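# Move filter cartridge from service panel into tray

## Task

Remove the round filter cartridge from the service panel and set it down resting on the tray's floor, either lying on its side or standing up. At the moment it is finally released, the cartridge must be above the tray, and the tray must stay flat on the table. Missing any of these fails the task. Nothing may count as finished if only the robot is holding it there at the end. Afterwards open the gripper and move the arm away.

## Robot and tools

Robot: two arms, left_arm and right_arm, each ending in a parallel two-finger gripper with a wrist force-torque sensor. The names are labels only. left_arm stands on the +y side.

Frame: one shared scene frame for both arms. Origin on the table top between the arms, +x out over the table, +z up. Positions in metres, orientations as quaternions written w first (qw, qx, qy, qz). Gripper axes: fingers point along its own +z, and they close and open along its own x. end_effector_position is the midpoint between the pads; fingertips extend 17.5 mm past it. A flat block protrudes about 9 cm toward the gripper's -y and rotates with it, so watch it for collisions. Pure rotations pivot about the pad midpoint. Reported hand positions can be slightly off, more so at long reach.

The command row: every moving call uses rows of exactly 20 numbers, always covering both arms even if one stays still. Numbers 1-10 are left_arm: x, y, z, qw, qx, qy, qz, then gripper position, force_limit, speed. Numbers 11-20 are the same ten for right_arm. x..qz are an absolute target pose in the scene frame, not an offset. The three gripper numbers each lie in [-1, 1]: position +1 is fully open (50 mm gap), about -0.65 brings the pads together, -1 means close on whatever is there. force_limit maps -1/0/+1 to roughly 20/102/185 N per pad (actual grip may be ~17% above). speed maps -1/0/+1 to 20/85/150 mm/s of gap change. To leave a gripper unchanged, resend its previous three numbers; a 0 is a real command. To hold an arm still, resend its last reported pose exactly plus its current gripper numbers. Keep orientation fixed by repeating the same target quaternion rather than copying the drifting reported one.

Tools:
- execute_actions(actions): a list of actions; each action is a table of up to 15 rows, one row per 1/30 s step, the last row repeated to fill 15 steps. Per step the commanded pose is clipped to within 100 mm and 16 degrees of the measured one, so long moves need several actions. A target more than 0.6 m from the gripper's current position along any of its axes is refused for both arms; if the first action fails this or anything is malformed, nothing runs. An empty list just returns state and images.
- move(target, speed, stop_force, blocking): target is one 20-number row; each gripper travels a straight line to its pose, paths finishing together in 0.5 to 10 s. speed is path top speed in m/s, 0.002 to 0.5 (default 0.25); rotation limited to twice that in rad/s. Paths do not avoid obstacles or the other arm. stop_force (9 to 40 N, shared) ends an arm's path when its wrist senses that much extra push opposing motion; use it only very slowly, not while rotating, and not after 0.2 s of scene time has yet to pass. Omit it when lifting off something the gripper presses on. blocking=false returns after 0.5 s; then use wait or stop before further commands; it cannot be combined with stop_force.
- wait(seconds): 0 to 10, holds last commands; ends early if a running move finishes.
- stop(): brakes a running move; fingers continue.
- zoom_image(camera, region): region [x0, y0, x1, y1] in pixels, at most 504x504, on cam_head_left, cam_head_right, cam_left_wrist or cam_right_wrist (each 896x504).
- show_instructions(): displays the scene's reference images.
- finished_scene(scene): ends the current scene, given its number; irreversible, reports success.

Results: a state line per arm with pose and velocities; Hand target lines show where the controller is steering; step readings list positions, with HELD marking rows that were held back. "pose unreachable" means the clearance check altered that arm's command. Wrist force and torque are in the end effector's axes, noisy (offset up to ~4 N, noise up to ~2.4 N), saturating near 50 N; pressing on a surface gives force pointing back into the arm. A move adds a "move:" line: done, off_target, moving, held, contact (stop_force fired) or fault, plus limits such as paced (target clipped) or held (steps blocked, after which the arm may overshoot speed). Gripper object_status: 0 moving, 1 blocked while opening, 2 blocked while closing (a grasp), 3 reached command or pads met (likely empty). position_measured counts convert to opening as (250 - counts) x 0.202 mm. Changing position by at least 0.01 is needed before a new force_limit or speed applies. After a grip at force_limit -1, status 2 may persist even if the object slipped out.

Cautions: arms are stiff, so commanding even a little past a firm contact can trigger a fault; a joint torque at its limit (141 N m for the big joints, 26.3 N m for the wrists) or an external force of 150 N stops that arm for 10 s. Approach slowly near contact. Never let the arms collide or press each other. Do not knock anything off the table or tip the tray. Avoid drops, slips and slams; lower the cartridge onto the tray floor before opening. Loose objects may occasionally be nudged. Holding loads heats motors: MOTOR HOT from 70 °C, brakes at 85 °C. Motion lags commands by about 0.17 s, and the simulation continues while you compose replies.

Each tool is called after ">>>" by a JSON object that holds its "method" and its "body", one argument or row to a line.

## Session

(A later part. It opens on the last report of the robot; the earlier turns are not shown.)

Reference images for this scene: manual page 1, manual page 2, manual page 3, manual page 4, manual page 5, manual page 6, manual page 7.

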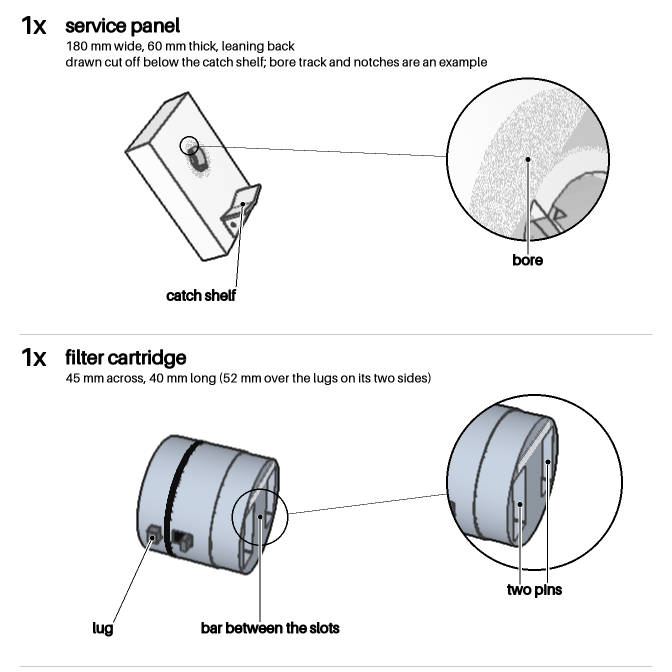

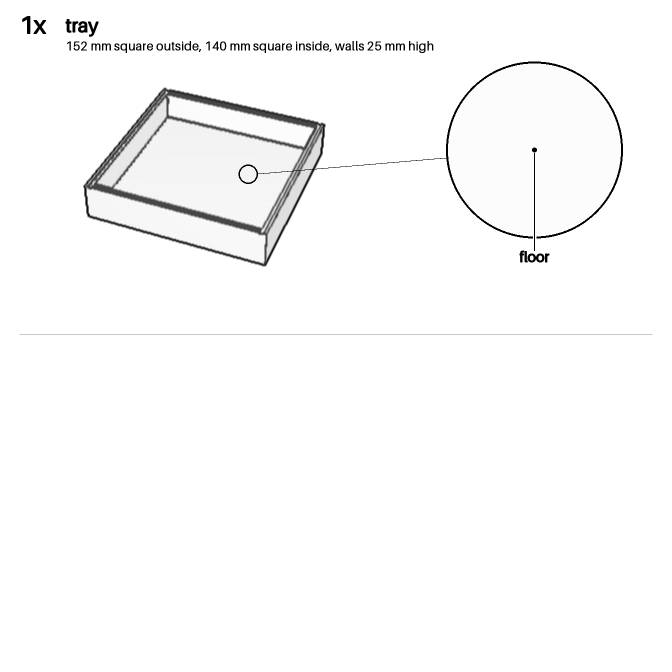

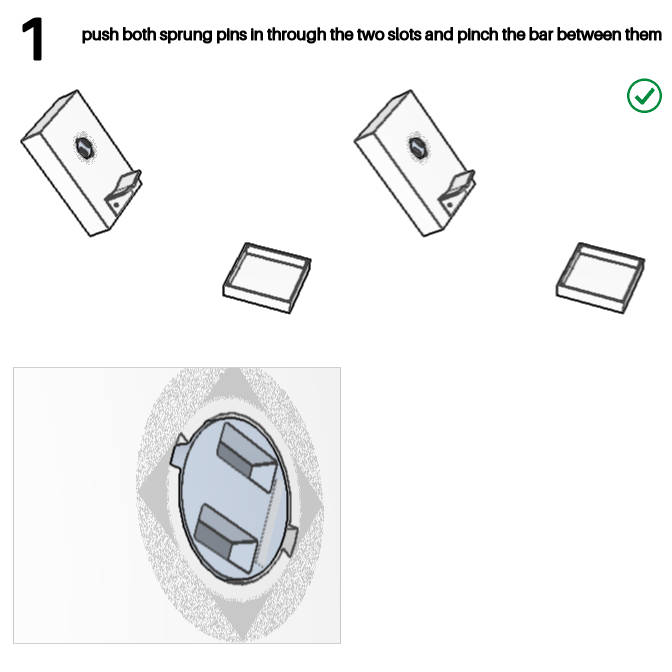

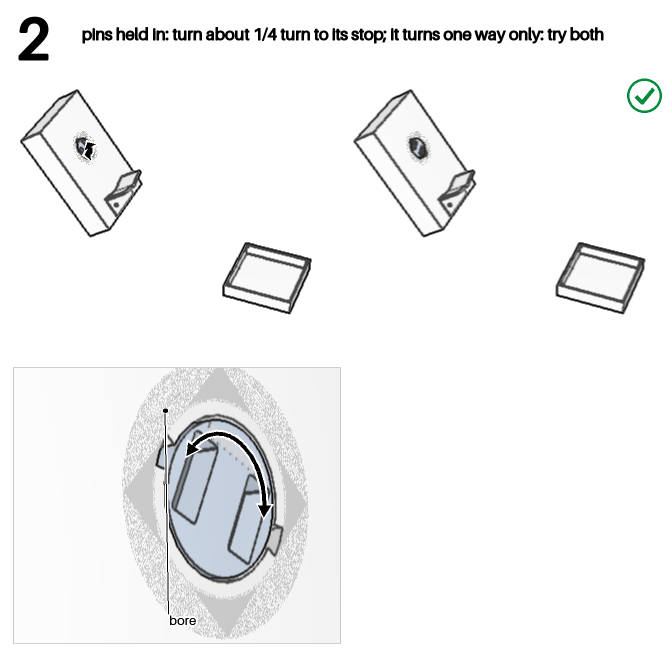

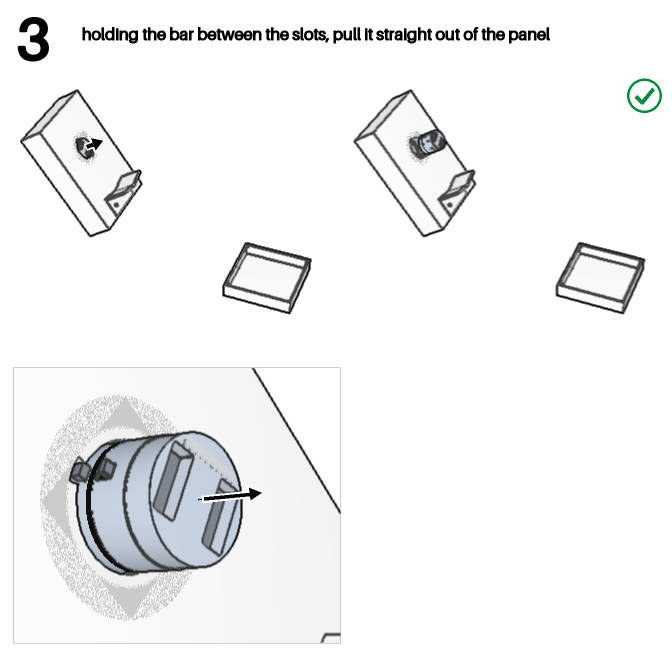

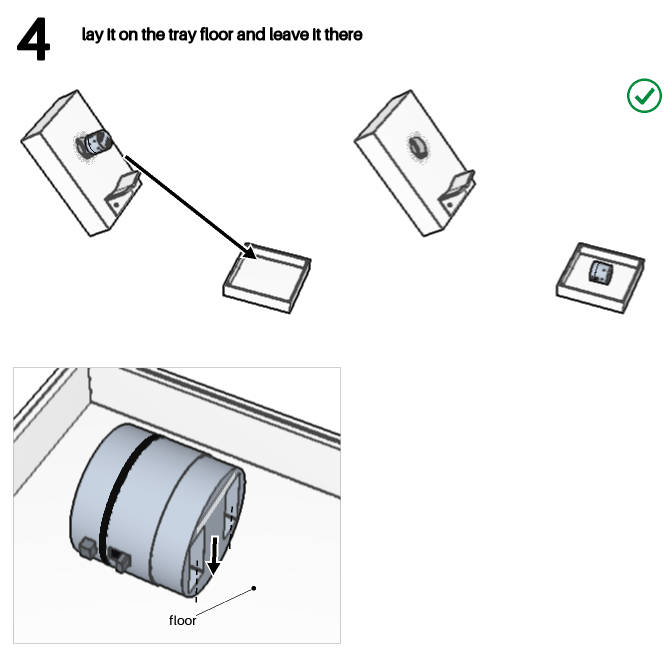

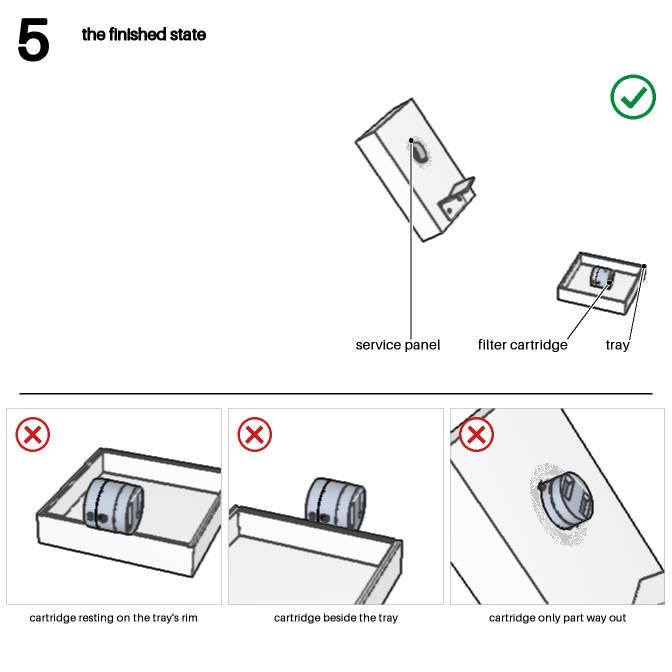

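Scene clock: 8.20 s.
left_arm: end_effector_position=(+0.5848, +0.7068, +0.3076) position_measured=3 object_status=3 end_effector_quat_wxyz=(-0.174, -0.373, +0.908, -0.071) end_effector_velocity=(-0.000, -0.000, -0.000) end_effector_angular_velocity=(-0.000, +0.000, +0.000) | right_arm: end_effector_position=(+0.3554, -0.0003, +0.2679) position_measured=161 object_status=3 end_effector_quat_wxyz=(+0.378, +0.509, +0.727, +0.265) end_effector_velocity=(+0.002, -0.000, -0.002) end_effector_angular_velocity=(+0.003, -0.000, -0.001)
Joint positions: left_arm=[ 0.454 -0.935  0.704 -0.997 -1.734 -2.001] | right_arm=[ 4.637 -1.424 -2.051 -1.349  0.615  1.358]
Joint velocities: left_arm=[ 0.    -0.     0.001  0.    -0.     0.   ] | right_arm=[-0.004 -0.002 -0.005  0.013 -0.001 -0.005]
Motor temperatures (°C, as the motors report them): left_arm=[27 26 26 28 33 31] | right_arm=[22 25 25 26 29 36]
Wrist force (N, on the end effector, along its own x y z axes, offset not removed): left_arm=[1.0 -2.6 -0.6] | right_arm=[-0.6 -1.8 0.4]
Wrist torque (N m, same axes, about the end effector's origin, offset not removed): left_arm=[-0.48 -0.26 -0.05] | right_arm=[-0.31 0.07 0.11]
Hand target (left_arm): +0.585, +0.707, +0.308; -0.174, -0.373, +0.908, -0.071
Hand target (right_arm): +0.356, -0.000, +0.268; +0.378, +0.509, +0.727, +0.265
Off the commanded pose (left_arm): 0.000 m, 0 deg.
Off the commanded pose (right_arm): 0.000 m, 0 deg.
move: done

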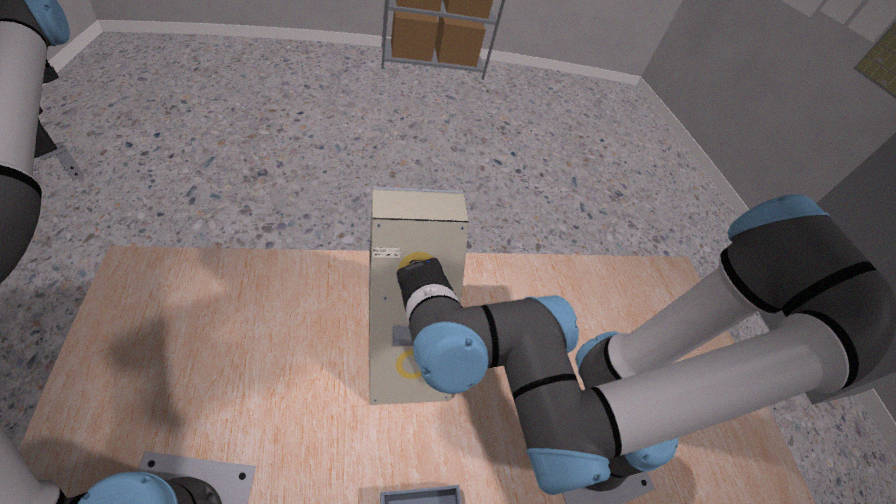

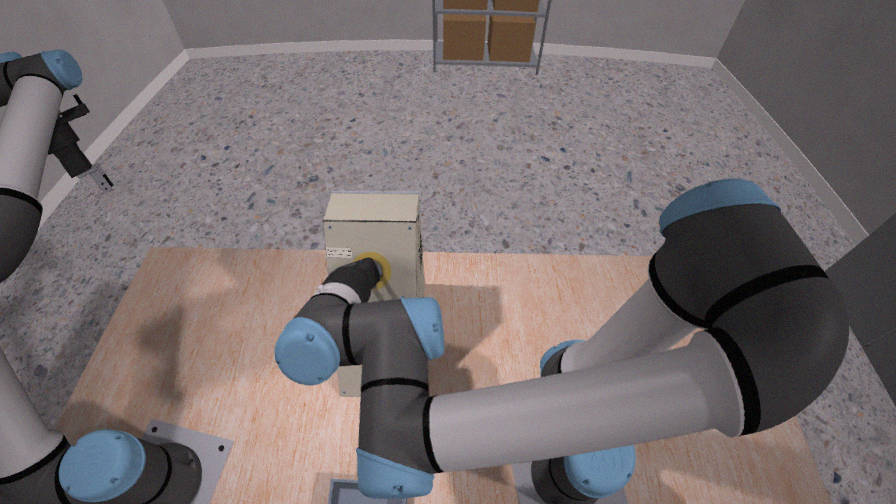

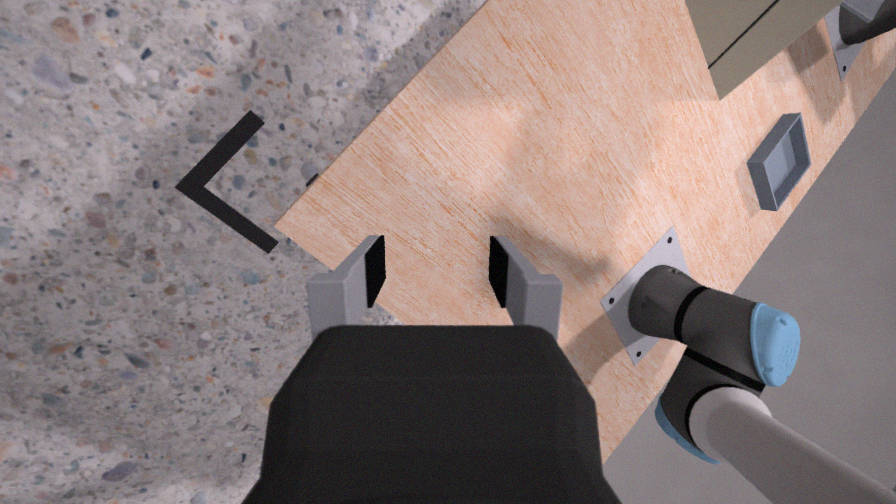

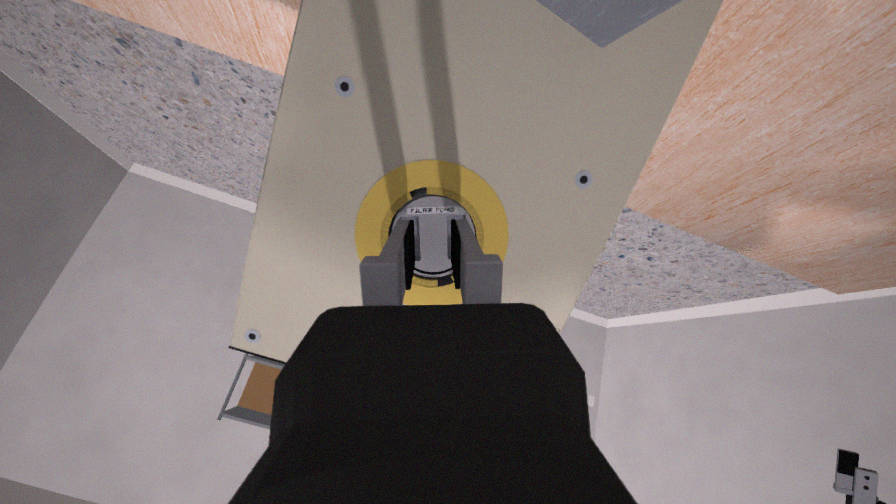

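>>> {"method": "move", "body": {
  "target": [0.5848,0.7068,0.3076,-0.174,-0.373,0.908,-0.071,1,0,0,0.3558,-0.0002,0.2679,0.3817,0.4993,0.7332,0.2599,-0.1,0,0],
  "speed": 0.03
}}

>>> {"method": "move", "body": {
  "target": [0.5848,0.7068,0.3076,-0.174,-0.373,0.908,-0.071,1,0,0,0.3763,-0.0002,0.2536,0.3817,0.4993,0.7332,0.2599,-0.1,0,0],
  "speed": 0.004,
  "stop_force": 15
}}

>>> {"method": "zoom_image", "body": {
  "camera": "cam_right_wrist",
  "region": [330, 150, 530, 310]
}}

Scene clock: 9.43 s.
left_arm: end_effector_position=(+0.5848, +0.7068, +0.3076) position_measured=3 object_status=3 end_effector_quat_wxyz=(-0.174, -0.373, +0.908, -0.071) end_effector_velocity=(+0.001, -0.001, +0.001) end_effector_angular_velocity=(+0.001, -0.002, -0.001) | right_arm: end_effector_position=(+0.3558, -0.0002, +0.2679) position_measured=167 object_status=3 end_effector_quat_wxyz=(+0.381, +0.500, +0.733, +0.260) end_effector_velocity=(+0.001, -0.000, +0.001) end_effector_angular_velocity=(-0.012, -0.001, +0.008)
Joint positions: left_arm=[ 0.454 -0.935  0.704 -0.997 -1.734 -2.001] | right_arm=[ 4.636 -1.426 -2.05  -1.347  0.615  1.333]
Joint velocities: left_arm=[-0.002 -0.001 -0.    -0.001  0.    -0.001] | right_arm=[-0.001  0.     0.     0.001 -0.001 -0.016]
Motor temperatures (°C, as the motors report them): left_arm=[27 26 26 28 33 31] | right_arm=[22 25 25 26 29 36]
Wrist force (N, on the end effector, along its own x y z axes, offset not removed): left_arm=[0.7 -0.2 1.8] | right_arm=[-1.7 0.0 1.9]
Wrist torque (N m, same axes, about the end effector's origin, offset not removed): left_arm=[-0.24 -0.30 0.13] | right_arm=[0.02 0.20 0.07]
Hand target (left_arm): +0.585, +0.707, +0.308; -0.174, -0.373, +0.908, -0.071
Hand target (right_arm): +0.356, -0.000, +0.268; +0.382, +0.499, +0.733, +0.260
Off the commanded pose (left_arm): 0.000 m, 0 deg.
Off the commanded pose (right_arm): 0.000 m, 0 deg.
move: done

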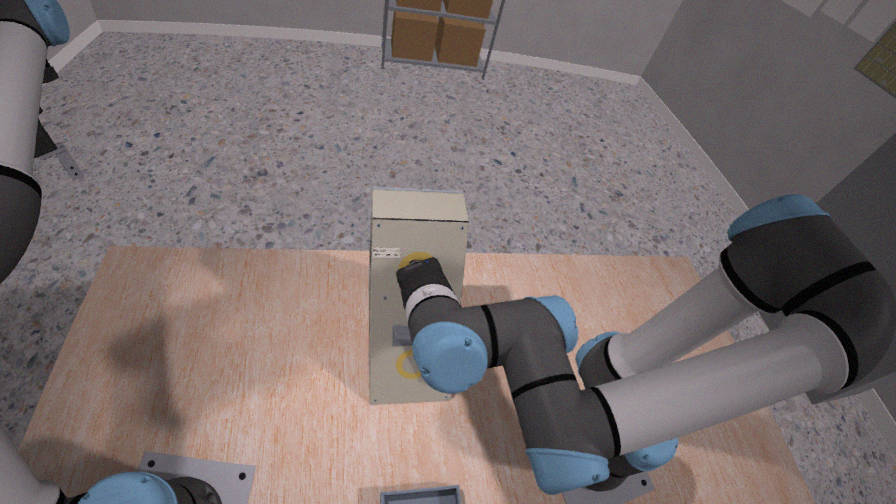

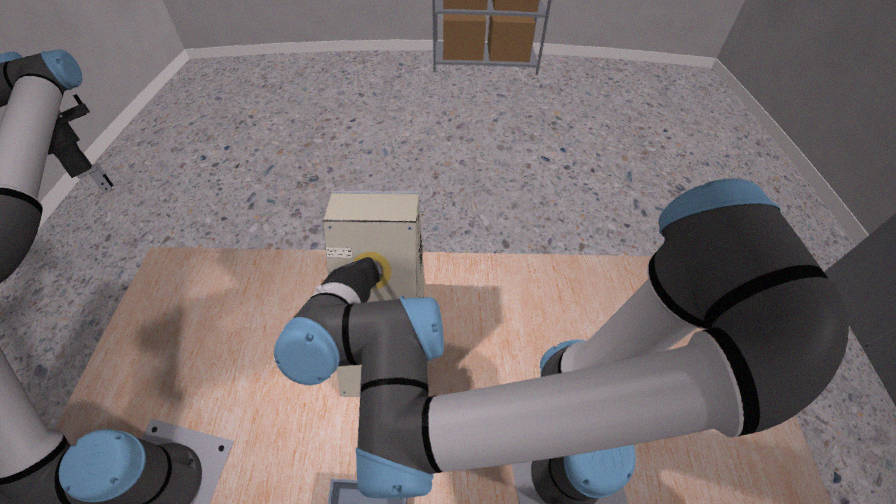

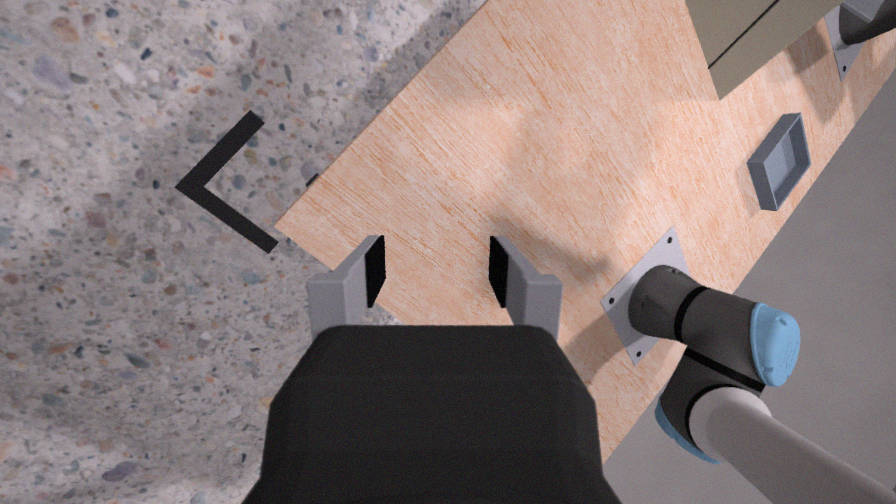

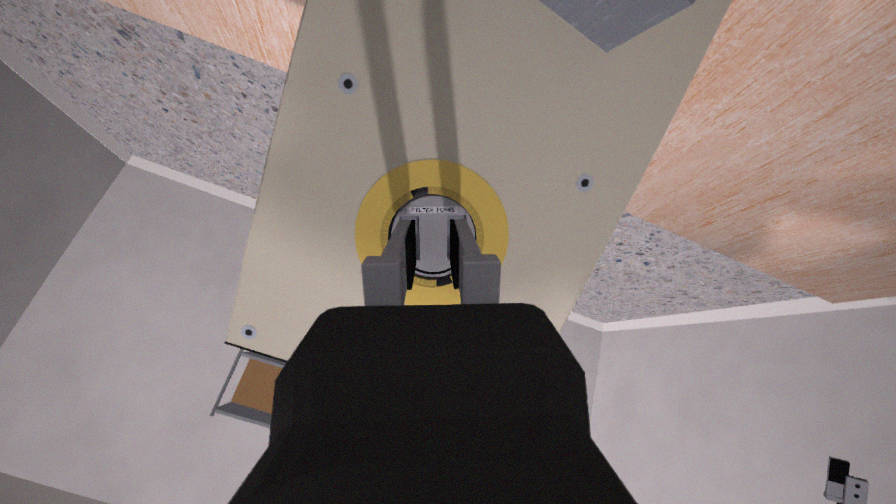

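Scene clock: 14.70 s.
left_arm: end_effector_position=(+0.5848, +0.7068, +0.3076) position_measured=3 object_status=3 end_effector_quat_wxyz=(-0.174, -0.373, +0.908, -0.071) end_effector_velocity=(+0.000, -0.000, -0.000) end_effector_angular_velocity=(+0.001, +0.001, +0.002) | right_arm: end_effector_position=(+0.3718, -0.0002, +0.2567) position_measured=167 object_status=3 end_effector_quat_wxyz=(+0.382, +0.499, +0.733, +0.260) end_effector_velocity=(-0.001, -0.001, +0.000) end_effector_angular_velocity=(-0.002, -0.002, -0.001)
Joint positions: left_arm=[ 0.454 -0.935  0.704 -0.997 -1.734 -2.001] | right_arm=[ 4.597 -1.451 -2.074 -1.243  0.612  1.264]
Joint velocities: left_arm=[-0.     0.    -0.    -0.     0.    -0.003] | right_arm=[ 0.002  0.002 -0.    -0.009 -0.002  0.007]
Motor temperatures (°C, as the motors report them): left_arm=[27 26 26 28 33 31] | right_arm=[22 25 25 26 29 36]
Wrist force (N, on the end effector, along its own x y z axes, offset not removed): left_arm=[-0.9 -2.8 1.3] | right_arm=[-7.4 1.2 -46.8]
Wrist torque (N m, same axes, about the end effector's origin, offset not removed): left_arm=[-0.48 0.00 0.06] | right_arm=[-0.06 -1.14 -0.03]
Hand target (left_arm): +0.585, +0.707, +0.308; -0.174, -0.373, +0.908, -0.071
Hand target (right_arm): +0.372, -0.000, +0.257; +0.382, +0.499, +0.733, +0.260
Off the commanded pose (left_arm): 0.000 m, 0 deg.
Off the commanded pose (right_arm): 0.005 m, 0 deg.
move: contact (right_arm)

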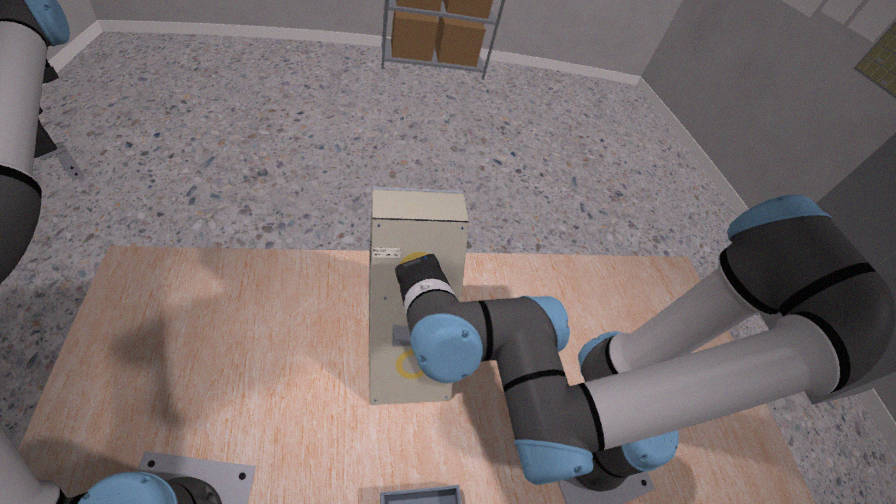

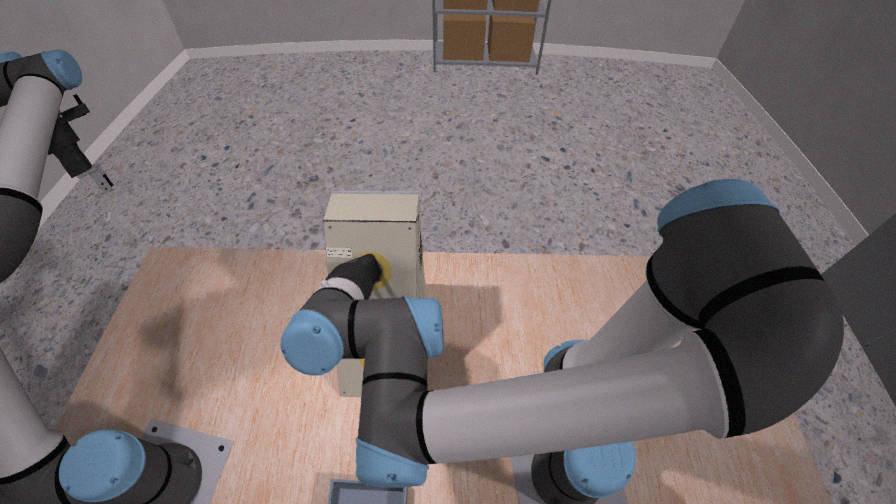

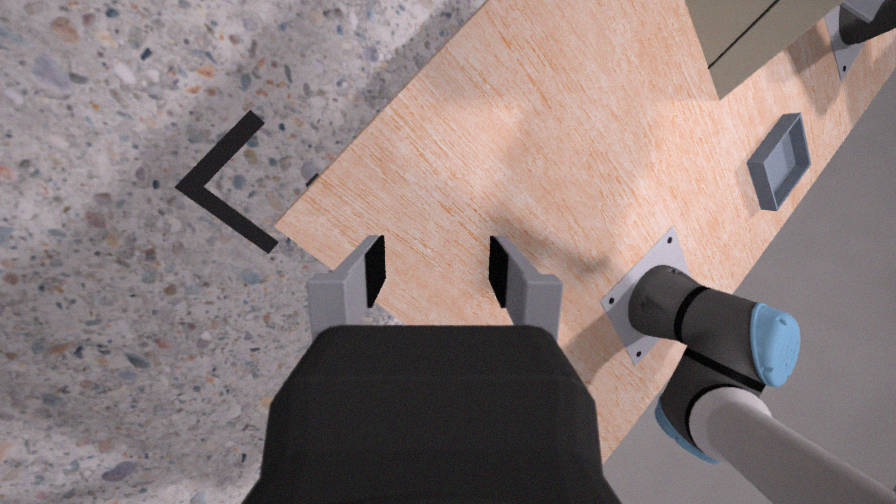

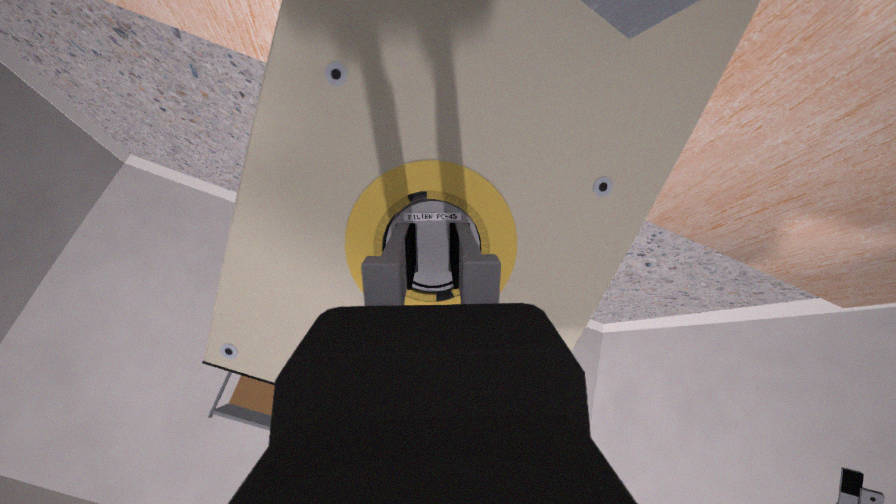

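Region (330, 150, 530, 310) of cam_right_wrist's 896x504 image, scaled by 2.520, with more detail than that image has; it fills the top 403 rows of this view, and the rest is white.

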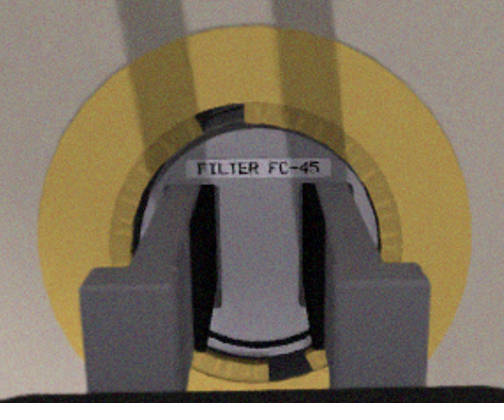

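>>> {"method": "move", "body": {
  "target": [0.5848,0.7068,0.3076,-0.174,-0.373,0.908,-0.071,1,0,0,0.3714,-0.0002,0.257,0.3817,0.4993,0.7332,0.2599,-1,-0.5,-0.5],
  "speed": 0.005
}}

>>> {"method": "move", "body": {
  "target": [0.5848,0.7068,0.3076,-0.174,-0.373,0.908,-0.071,1,0,0,0.3714,-0.0002,0.257,0.3724,0.5245,0.7153,0.2731,-1,-0.5,-0.5],
  "speed": 0.03
}}

Scene clock: 15.90 s.
left_arm: end_effector_position=(+0.5848, +0.7068, +0.3076) position_measured=3 object_status=3 end_effector_quat_wxyz=(-0.174, -0.373, +0.908, -0.071) end_effector_velocity=(-0.000, +0.001, +0.001) end_effector_angular_velocity=(+0.000, -0.001, +0.000) | right_arm: end_effector_position=(+0.3714, -0.0002, +0.2570) position_measured=182 object_status=2 end_effector_quat_wxyz=(+0.382, +0.499, +0.733, +0.260) end_effector_velocity=(-0.000, -0.000, +0.000) end_effector_angular_velocity=(+0.001, -0.000, +0.000)
Joint positions: left_arm=[ 0.454 -0.935  0.704 -0.997 -1.734 -2.001] | right_arm=[ 4.598 -1.451 -2.073 -1.245  0.612  1.265]
Joint velocities: left_arm=[ 0.001 -0.001 -0.     0.     0.     0.001] | right_arm=[ 0.001  0.002 -0.001 -0.001 -0.     0.001]
Motor temperatures (°C, as the motors report them): left_arm=[27 26 26 28 33 31] | right_arm=[22 25 25 26 29 36]
Wrist force (N, on the end effector, along its own x y z axes, offset not removed): left_arm=[0.1 -2.3 -1.1] | right_arm=[0.4 0.4 2.1]
Wrist torque (N m, same axes, about the end effector's origin, offset not removed): left_arm=[-0.53 -0.16 -0.02] | right_arm=[0.27 -0.09 0.04]
Hand target (left_arm): +0.585, +0.707, +0.308; -0.174, -0.373, +0.908, -0.071
Hand target (right_arm): +0.371, -0.000, +0.257; +0.382, +0.499, +0.733, +0.260
Off the commanded pose (left_arm): 0.000 m, 0 deg.
Off the commanded pose (right_arm): 0.000 m, 0 deg.
move: done

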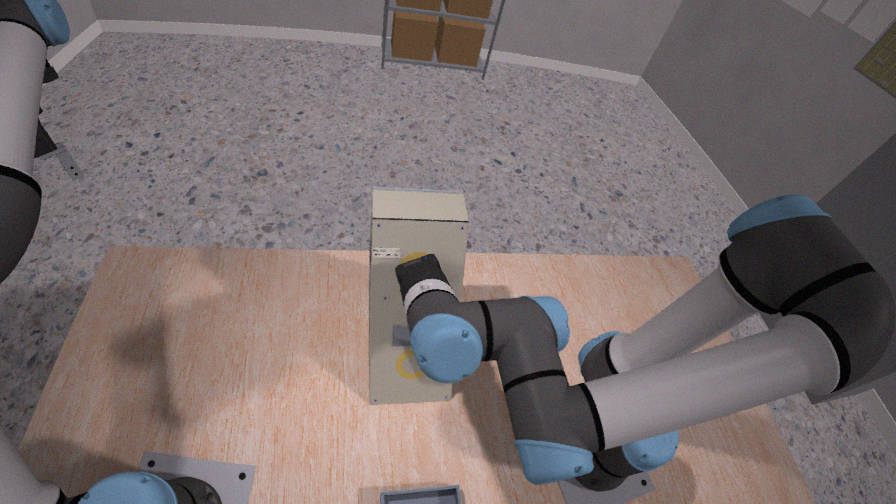

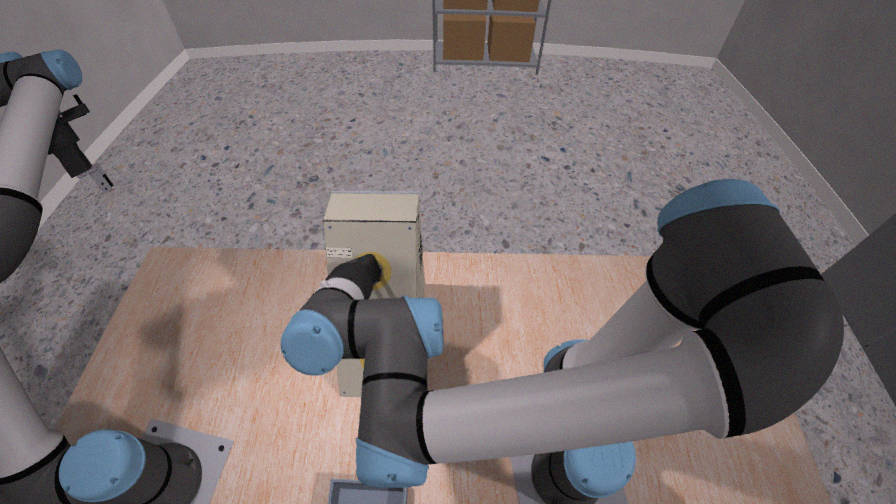

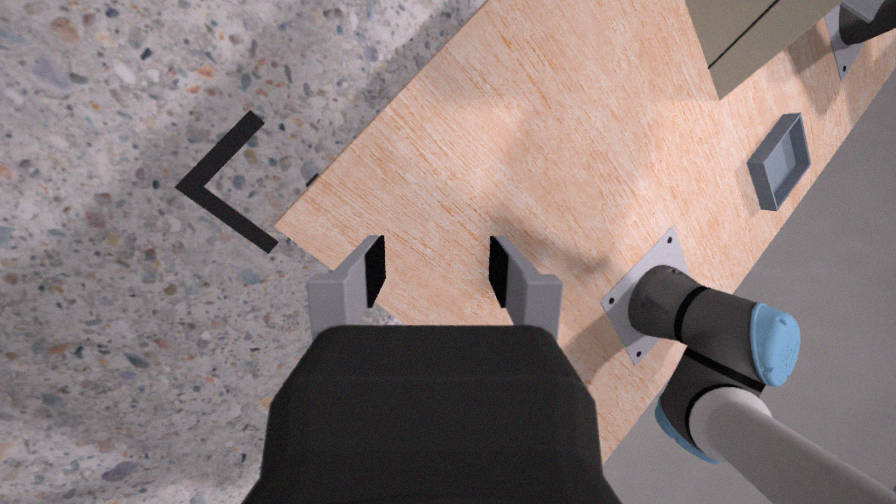

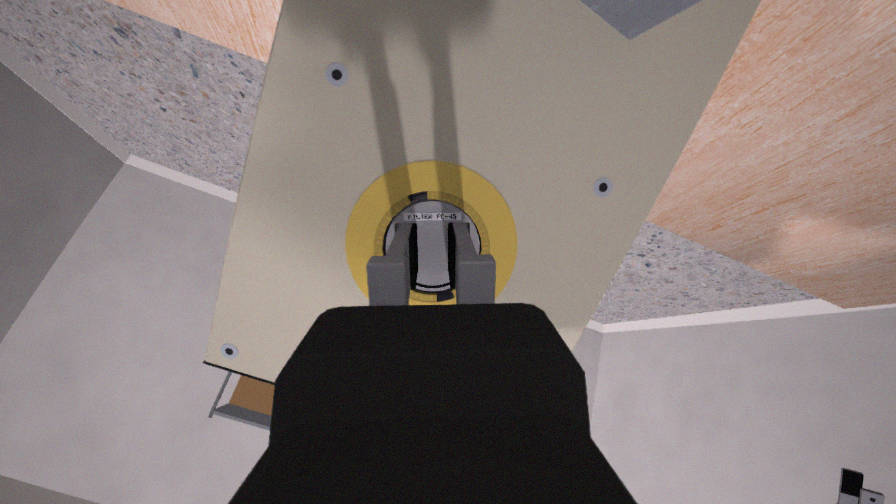

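Scene clock: 17.30 s.
left_arm: end_effector_position=(+0.5848, +0.7068, +0.3076) position_measured=3 object_status=3 end_effector_quat_wxyz=(-0.174, -0.373, +0.908, -0.071) end_effector_velocity=(+0.000, -0.000, -0.000) end_effector_angular_velocity=(-0.000, +0.000, -0.000) | right_arm: end_effector_position=(+0.3714, -0.0002, +0.2570) position_measured=182 object_status=2 end_effector_quat_wxyz=(+0.373, +0.524, +0.716, +0.273) end_effector_velocity=(-0.000, +0.000, +0.000) end_effector_angular_velocity=(+0.011, -0.002, -0.007)
Joint positions: left_arm=[ 0.454 -0.935  0.704 -0.997 -1.734 -2.001] | right_arm=[ 4.598 -1.446 -2.076 -1.246  0.612  1.332]
Joint velocities: left_arm=[-0.  0. -0.  0. -0.  0.] | right_arm=[ 0.001  0.    -0.    -0.001 -0.002  0.015]
Motor temperatures (°C, as the motors report them): left_arm=[27 26 26 28 33 31] | right_arm=[22 25 25 26 29 36]
Wrist force (N, on the end effector, along its own x y z axes, offset not removed): left_arm=[0.6 -1.3 2.8] | right_arm=[-1.2 -1.9 1.3]
Wrist torque (N m, same axes, about the end effector's origin, offset not removed): left_arm=[-0.32 -0.09 -0.06] | right_arm=[-0.07 0.22 0.10]
Hand target (left_arm): +0.585, +0.707, +0.308; -0.174, -0.373, +0.908, -0.071
Hand target (right_arm): +0.371, -0.000, +0.257; +0.372, +0.524, +0.715, +0.273
Off the commanded pose (left_arm): 0.000 m, 0 deg.
Off the commanded pose (right_arm): 0.000 m, 0 deg.
move: done

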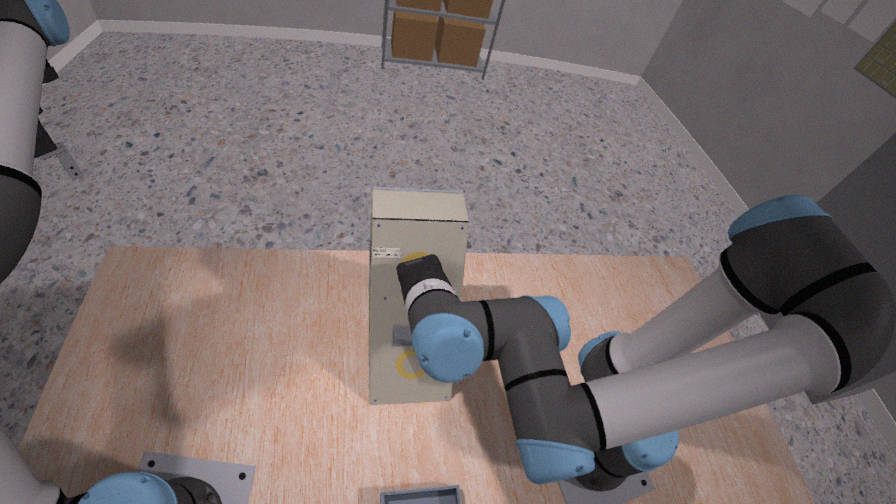

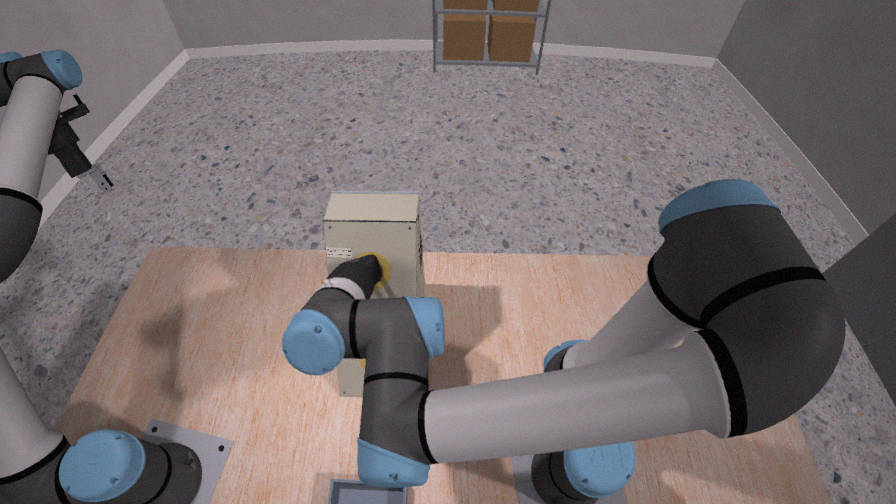

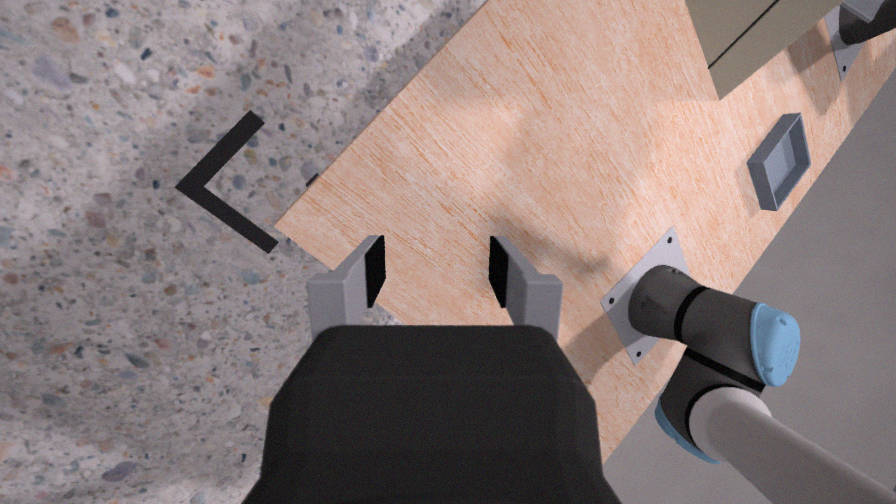

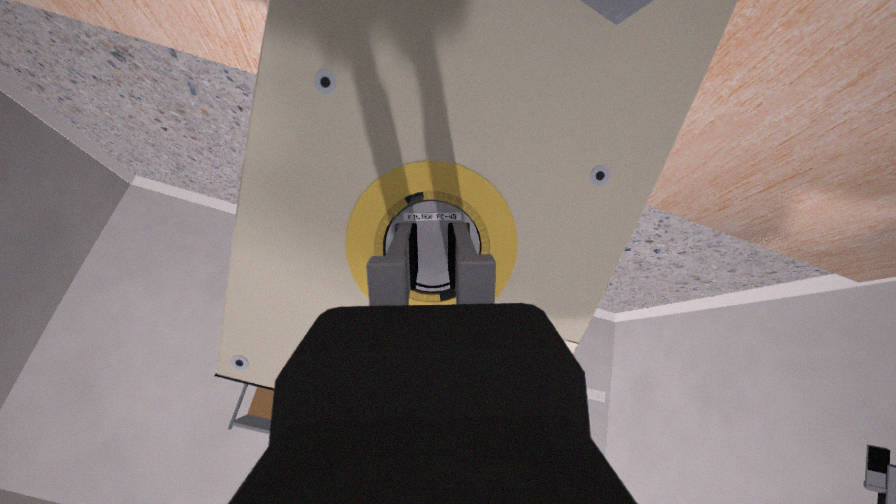

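>>> {"method": "move", "body": {
  "target": [0.5848,0.7068,0.3076,-0.174,-0.373,0.908,-0.071,1,0,0,0.3714,-0.0002,0.257,0.3588,0.5582,0.6893,0.2906,-1,-0.5,-0.5],
  "speed": 0.04
}}

Scene clock: 18.93 s.
left_arm: end_effector_position=(+0.5848, +0.7068, +0.3076) position_measured=3 object_status=3 end_effector_quat_wxyz=(-0.174, -0.373, +0.908, -0.071) end_effector_velocity=(-0.000, -0.000, -0.000) end_effector_angular_velocity=(-0.000, +0.001, +0.001) | right_arm: end_effector_position=(+0.3714, -0.0002, +0.2570) position_measured=182 object_status=2 end_effector_quat_wxyz=(+0.359, +0.558, +0.690, +0.290) end_effector_velocity=(-0.001, +0.000, -0.000) end_effector_angular_velocity=(+0.012, +0.001, -0.007)
Joint positions: left_arm=[ 0.454 -0.935  0.704 -0.997 -1.734 -2.001] | right_arm=[ 4.597 -1.44  -2.08  -1.247  0.612  1.426]
Joint velocities: left_arm=[ 0.     0.     0.     0.    -0.    -0.001] | right_arm=[ 0.001  0.001 -0.    -0.002  0.001  0.015]
Motor temperatures (°C, as the motors report them): left_arm=[27 26 26 28 33 31] | right_arm=[22 25 25 26 29 36]
Wrist force (N, on the end effector, along its own x y z axes, offset not removed): left_arm=[0.9 -0.5 -3.1] | right_arm=[0.3 -0.1 1.3]
Wrist torque (N m, same axes, about the end effector's origin, offset not removed): left_arm=[-0.42 -0.36 -0.09] | right_arm=[0.07 -0.03 0.00]
Hand target (left_arm): +0.585, +0.707, +0.308; -0.174, -0.373, +0.908, -0.071
Hand target (right_arm): +0.371, -0.000, +0.257; +0.359, +0.558, +0.689, +0.291
Off the commanded pose (left_arm): 0.000 m, 0 deg.
Off the commanded pose (right_arm): 0.000 m, 0 deg.
move: done

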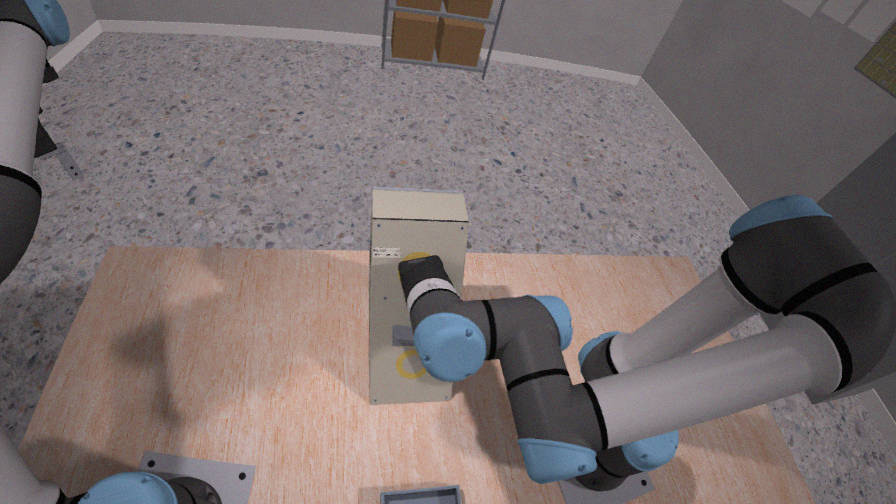

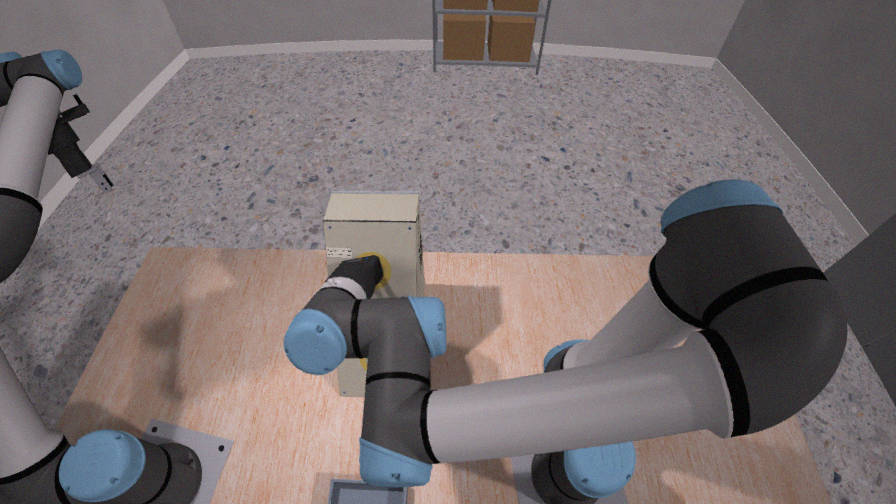

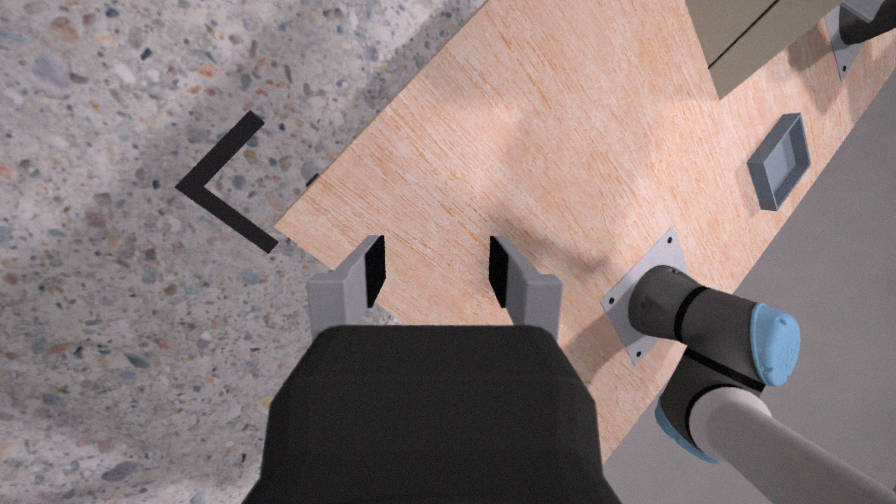

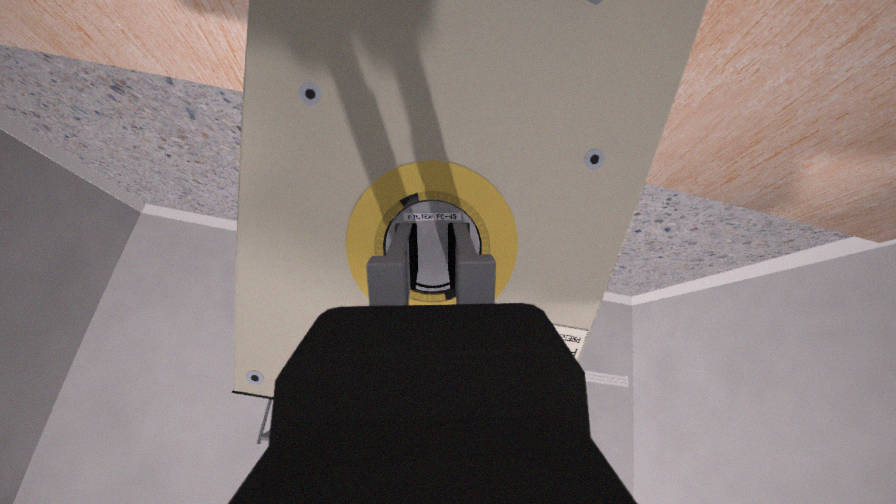

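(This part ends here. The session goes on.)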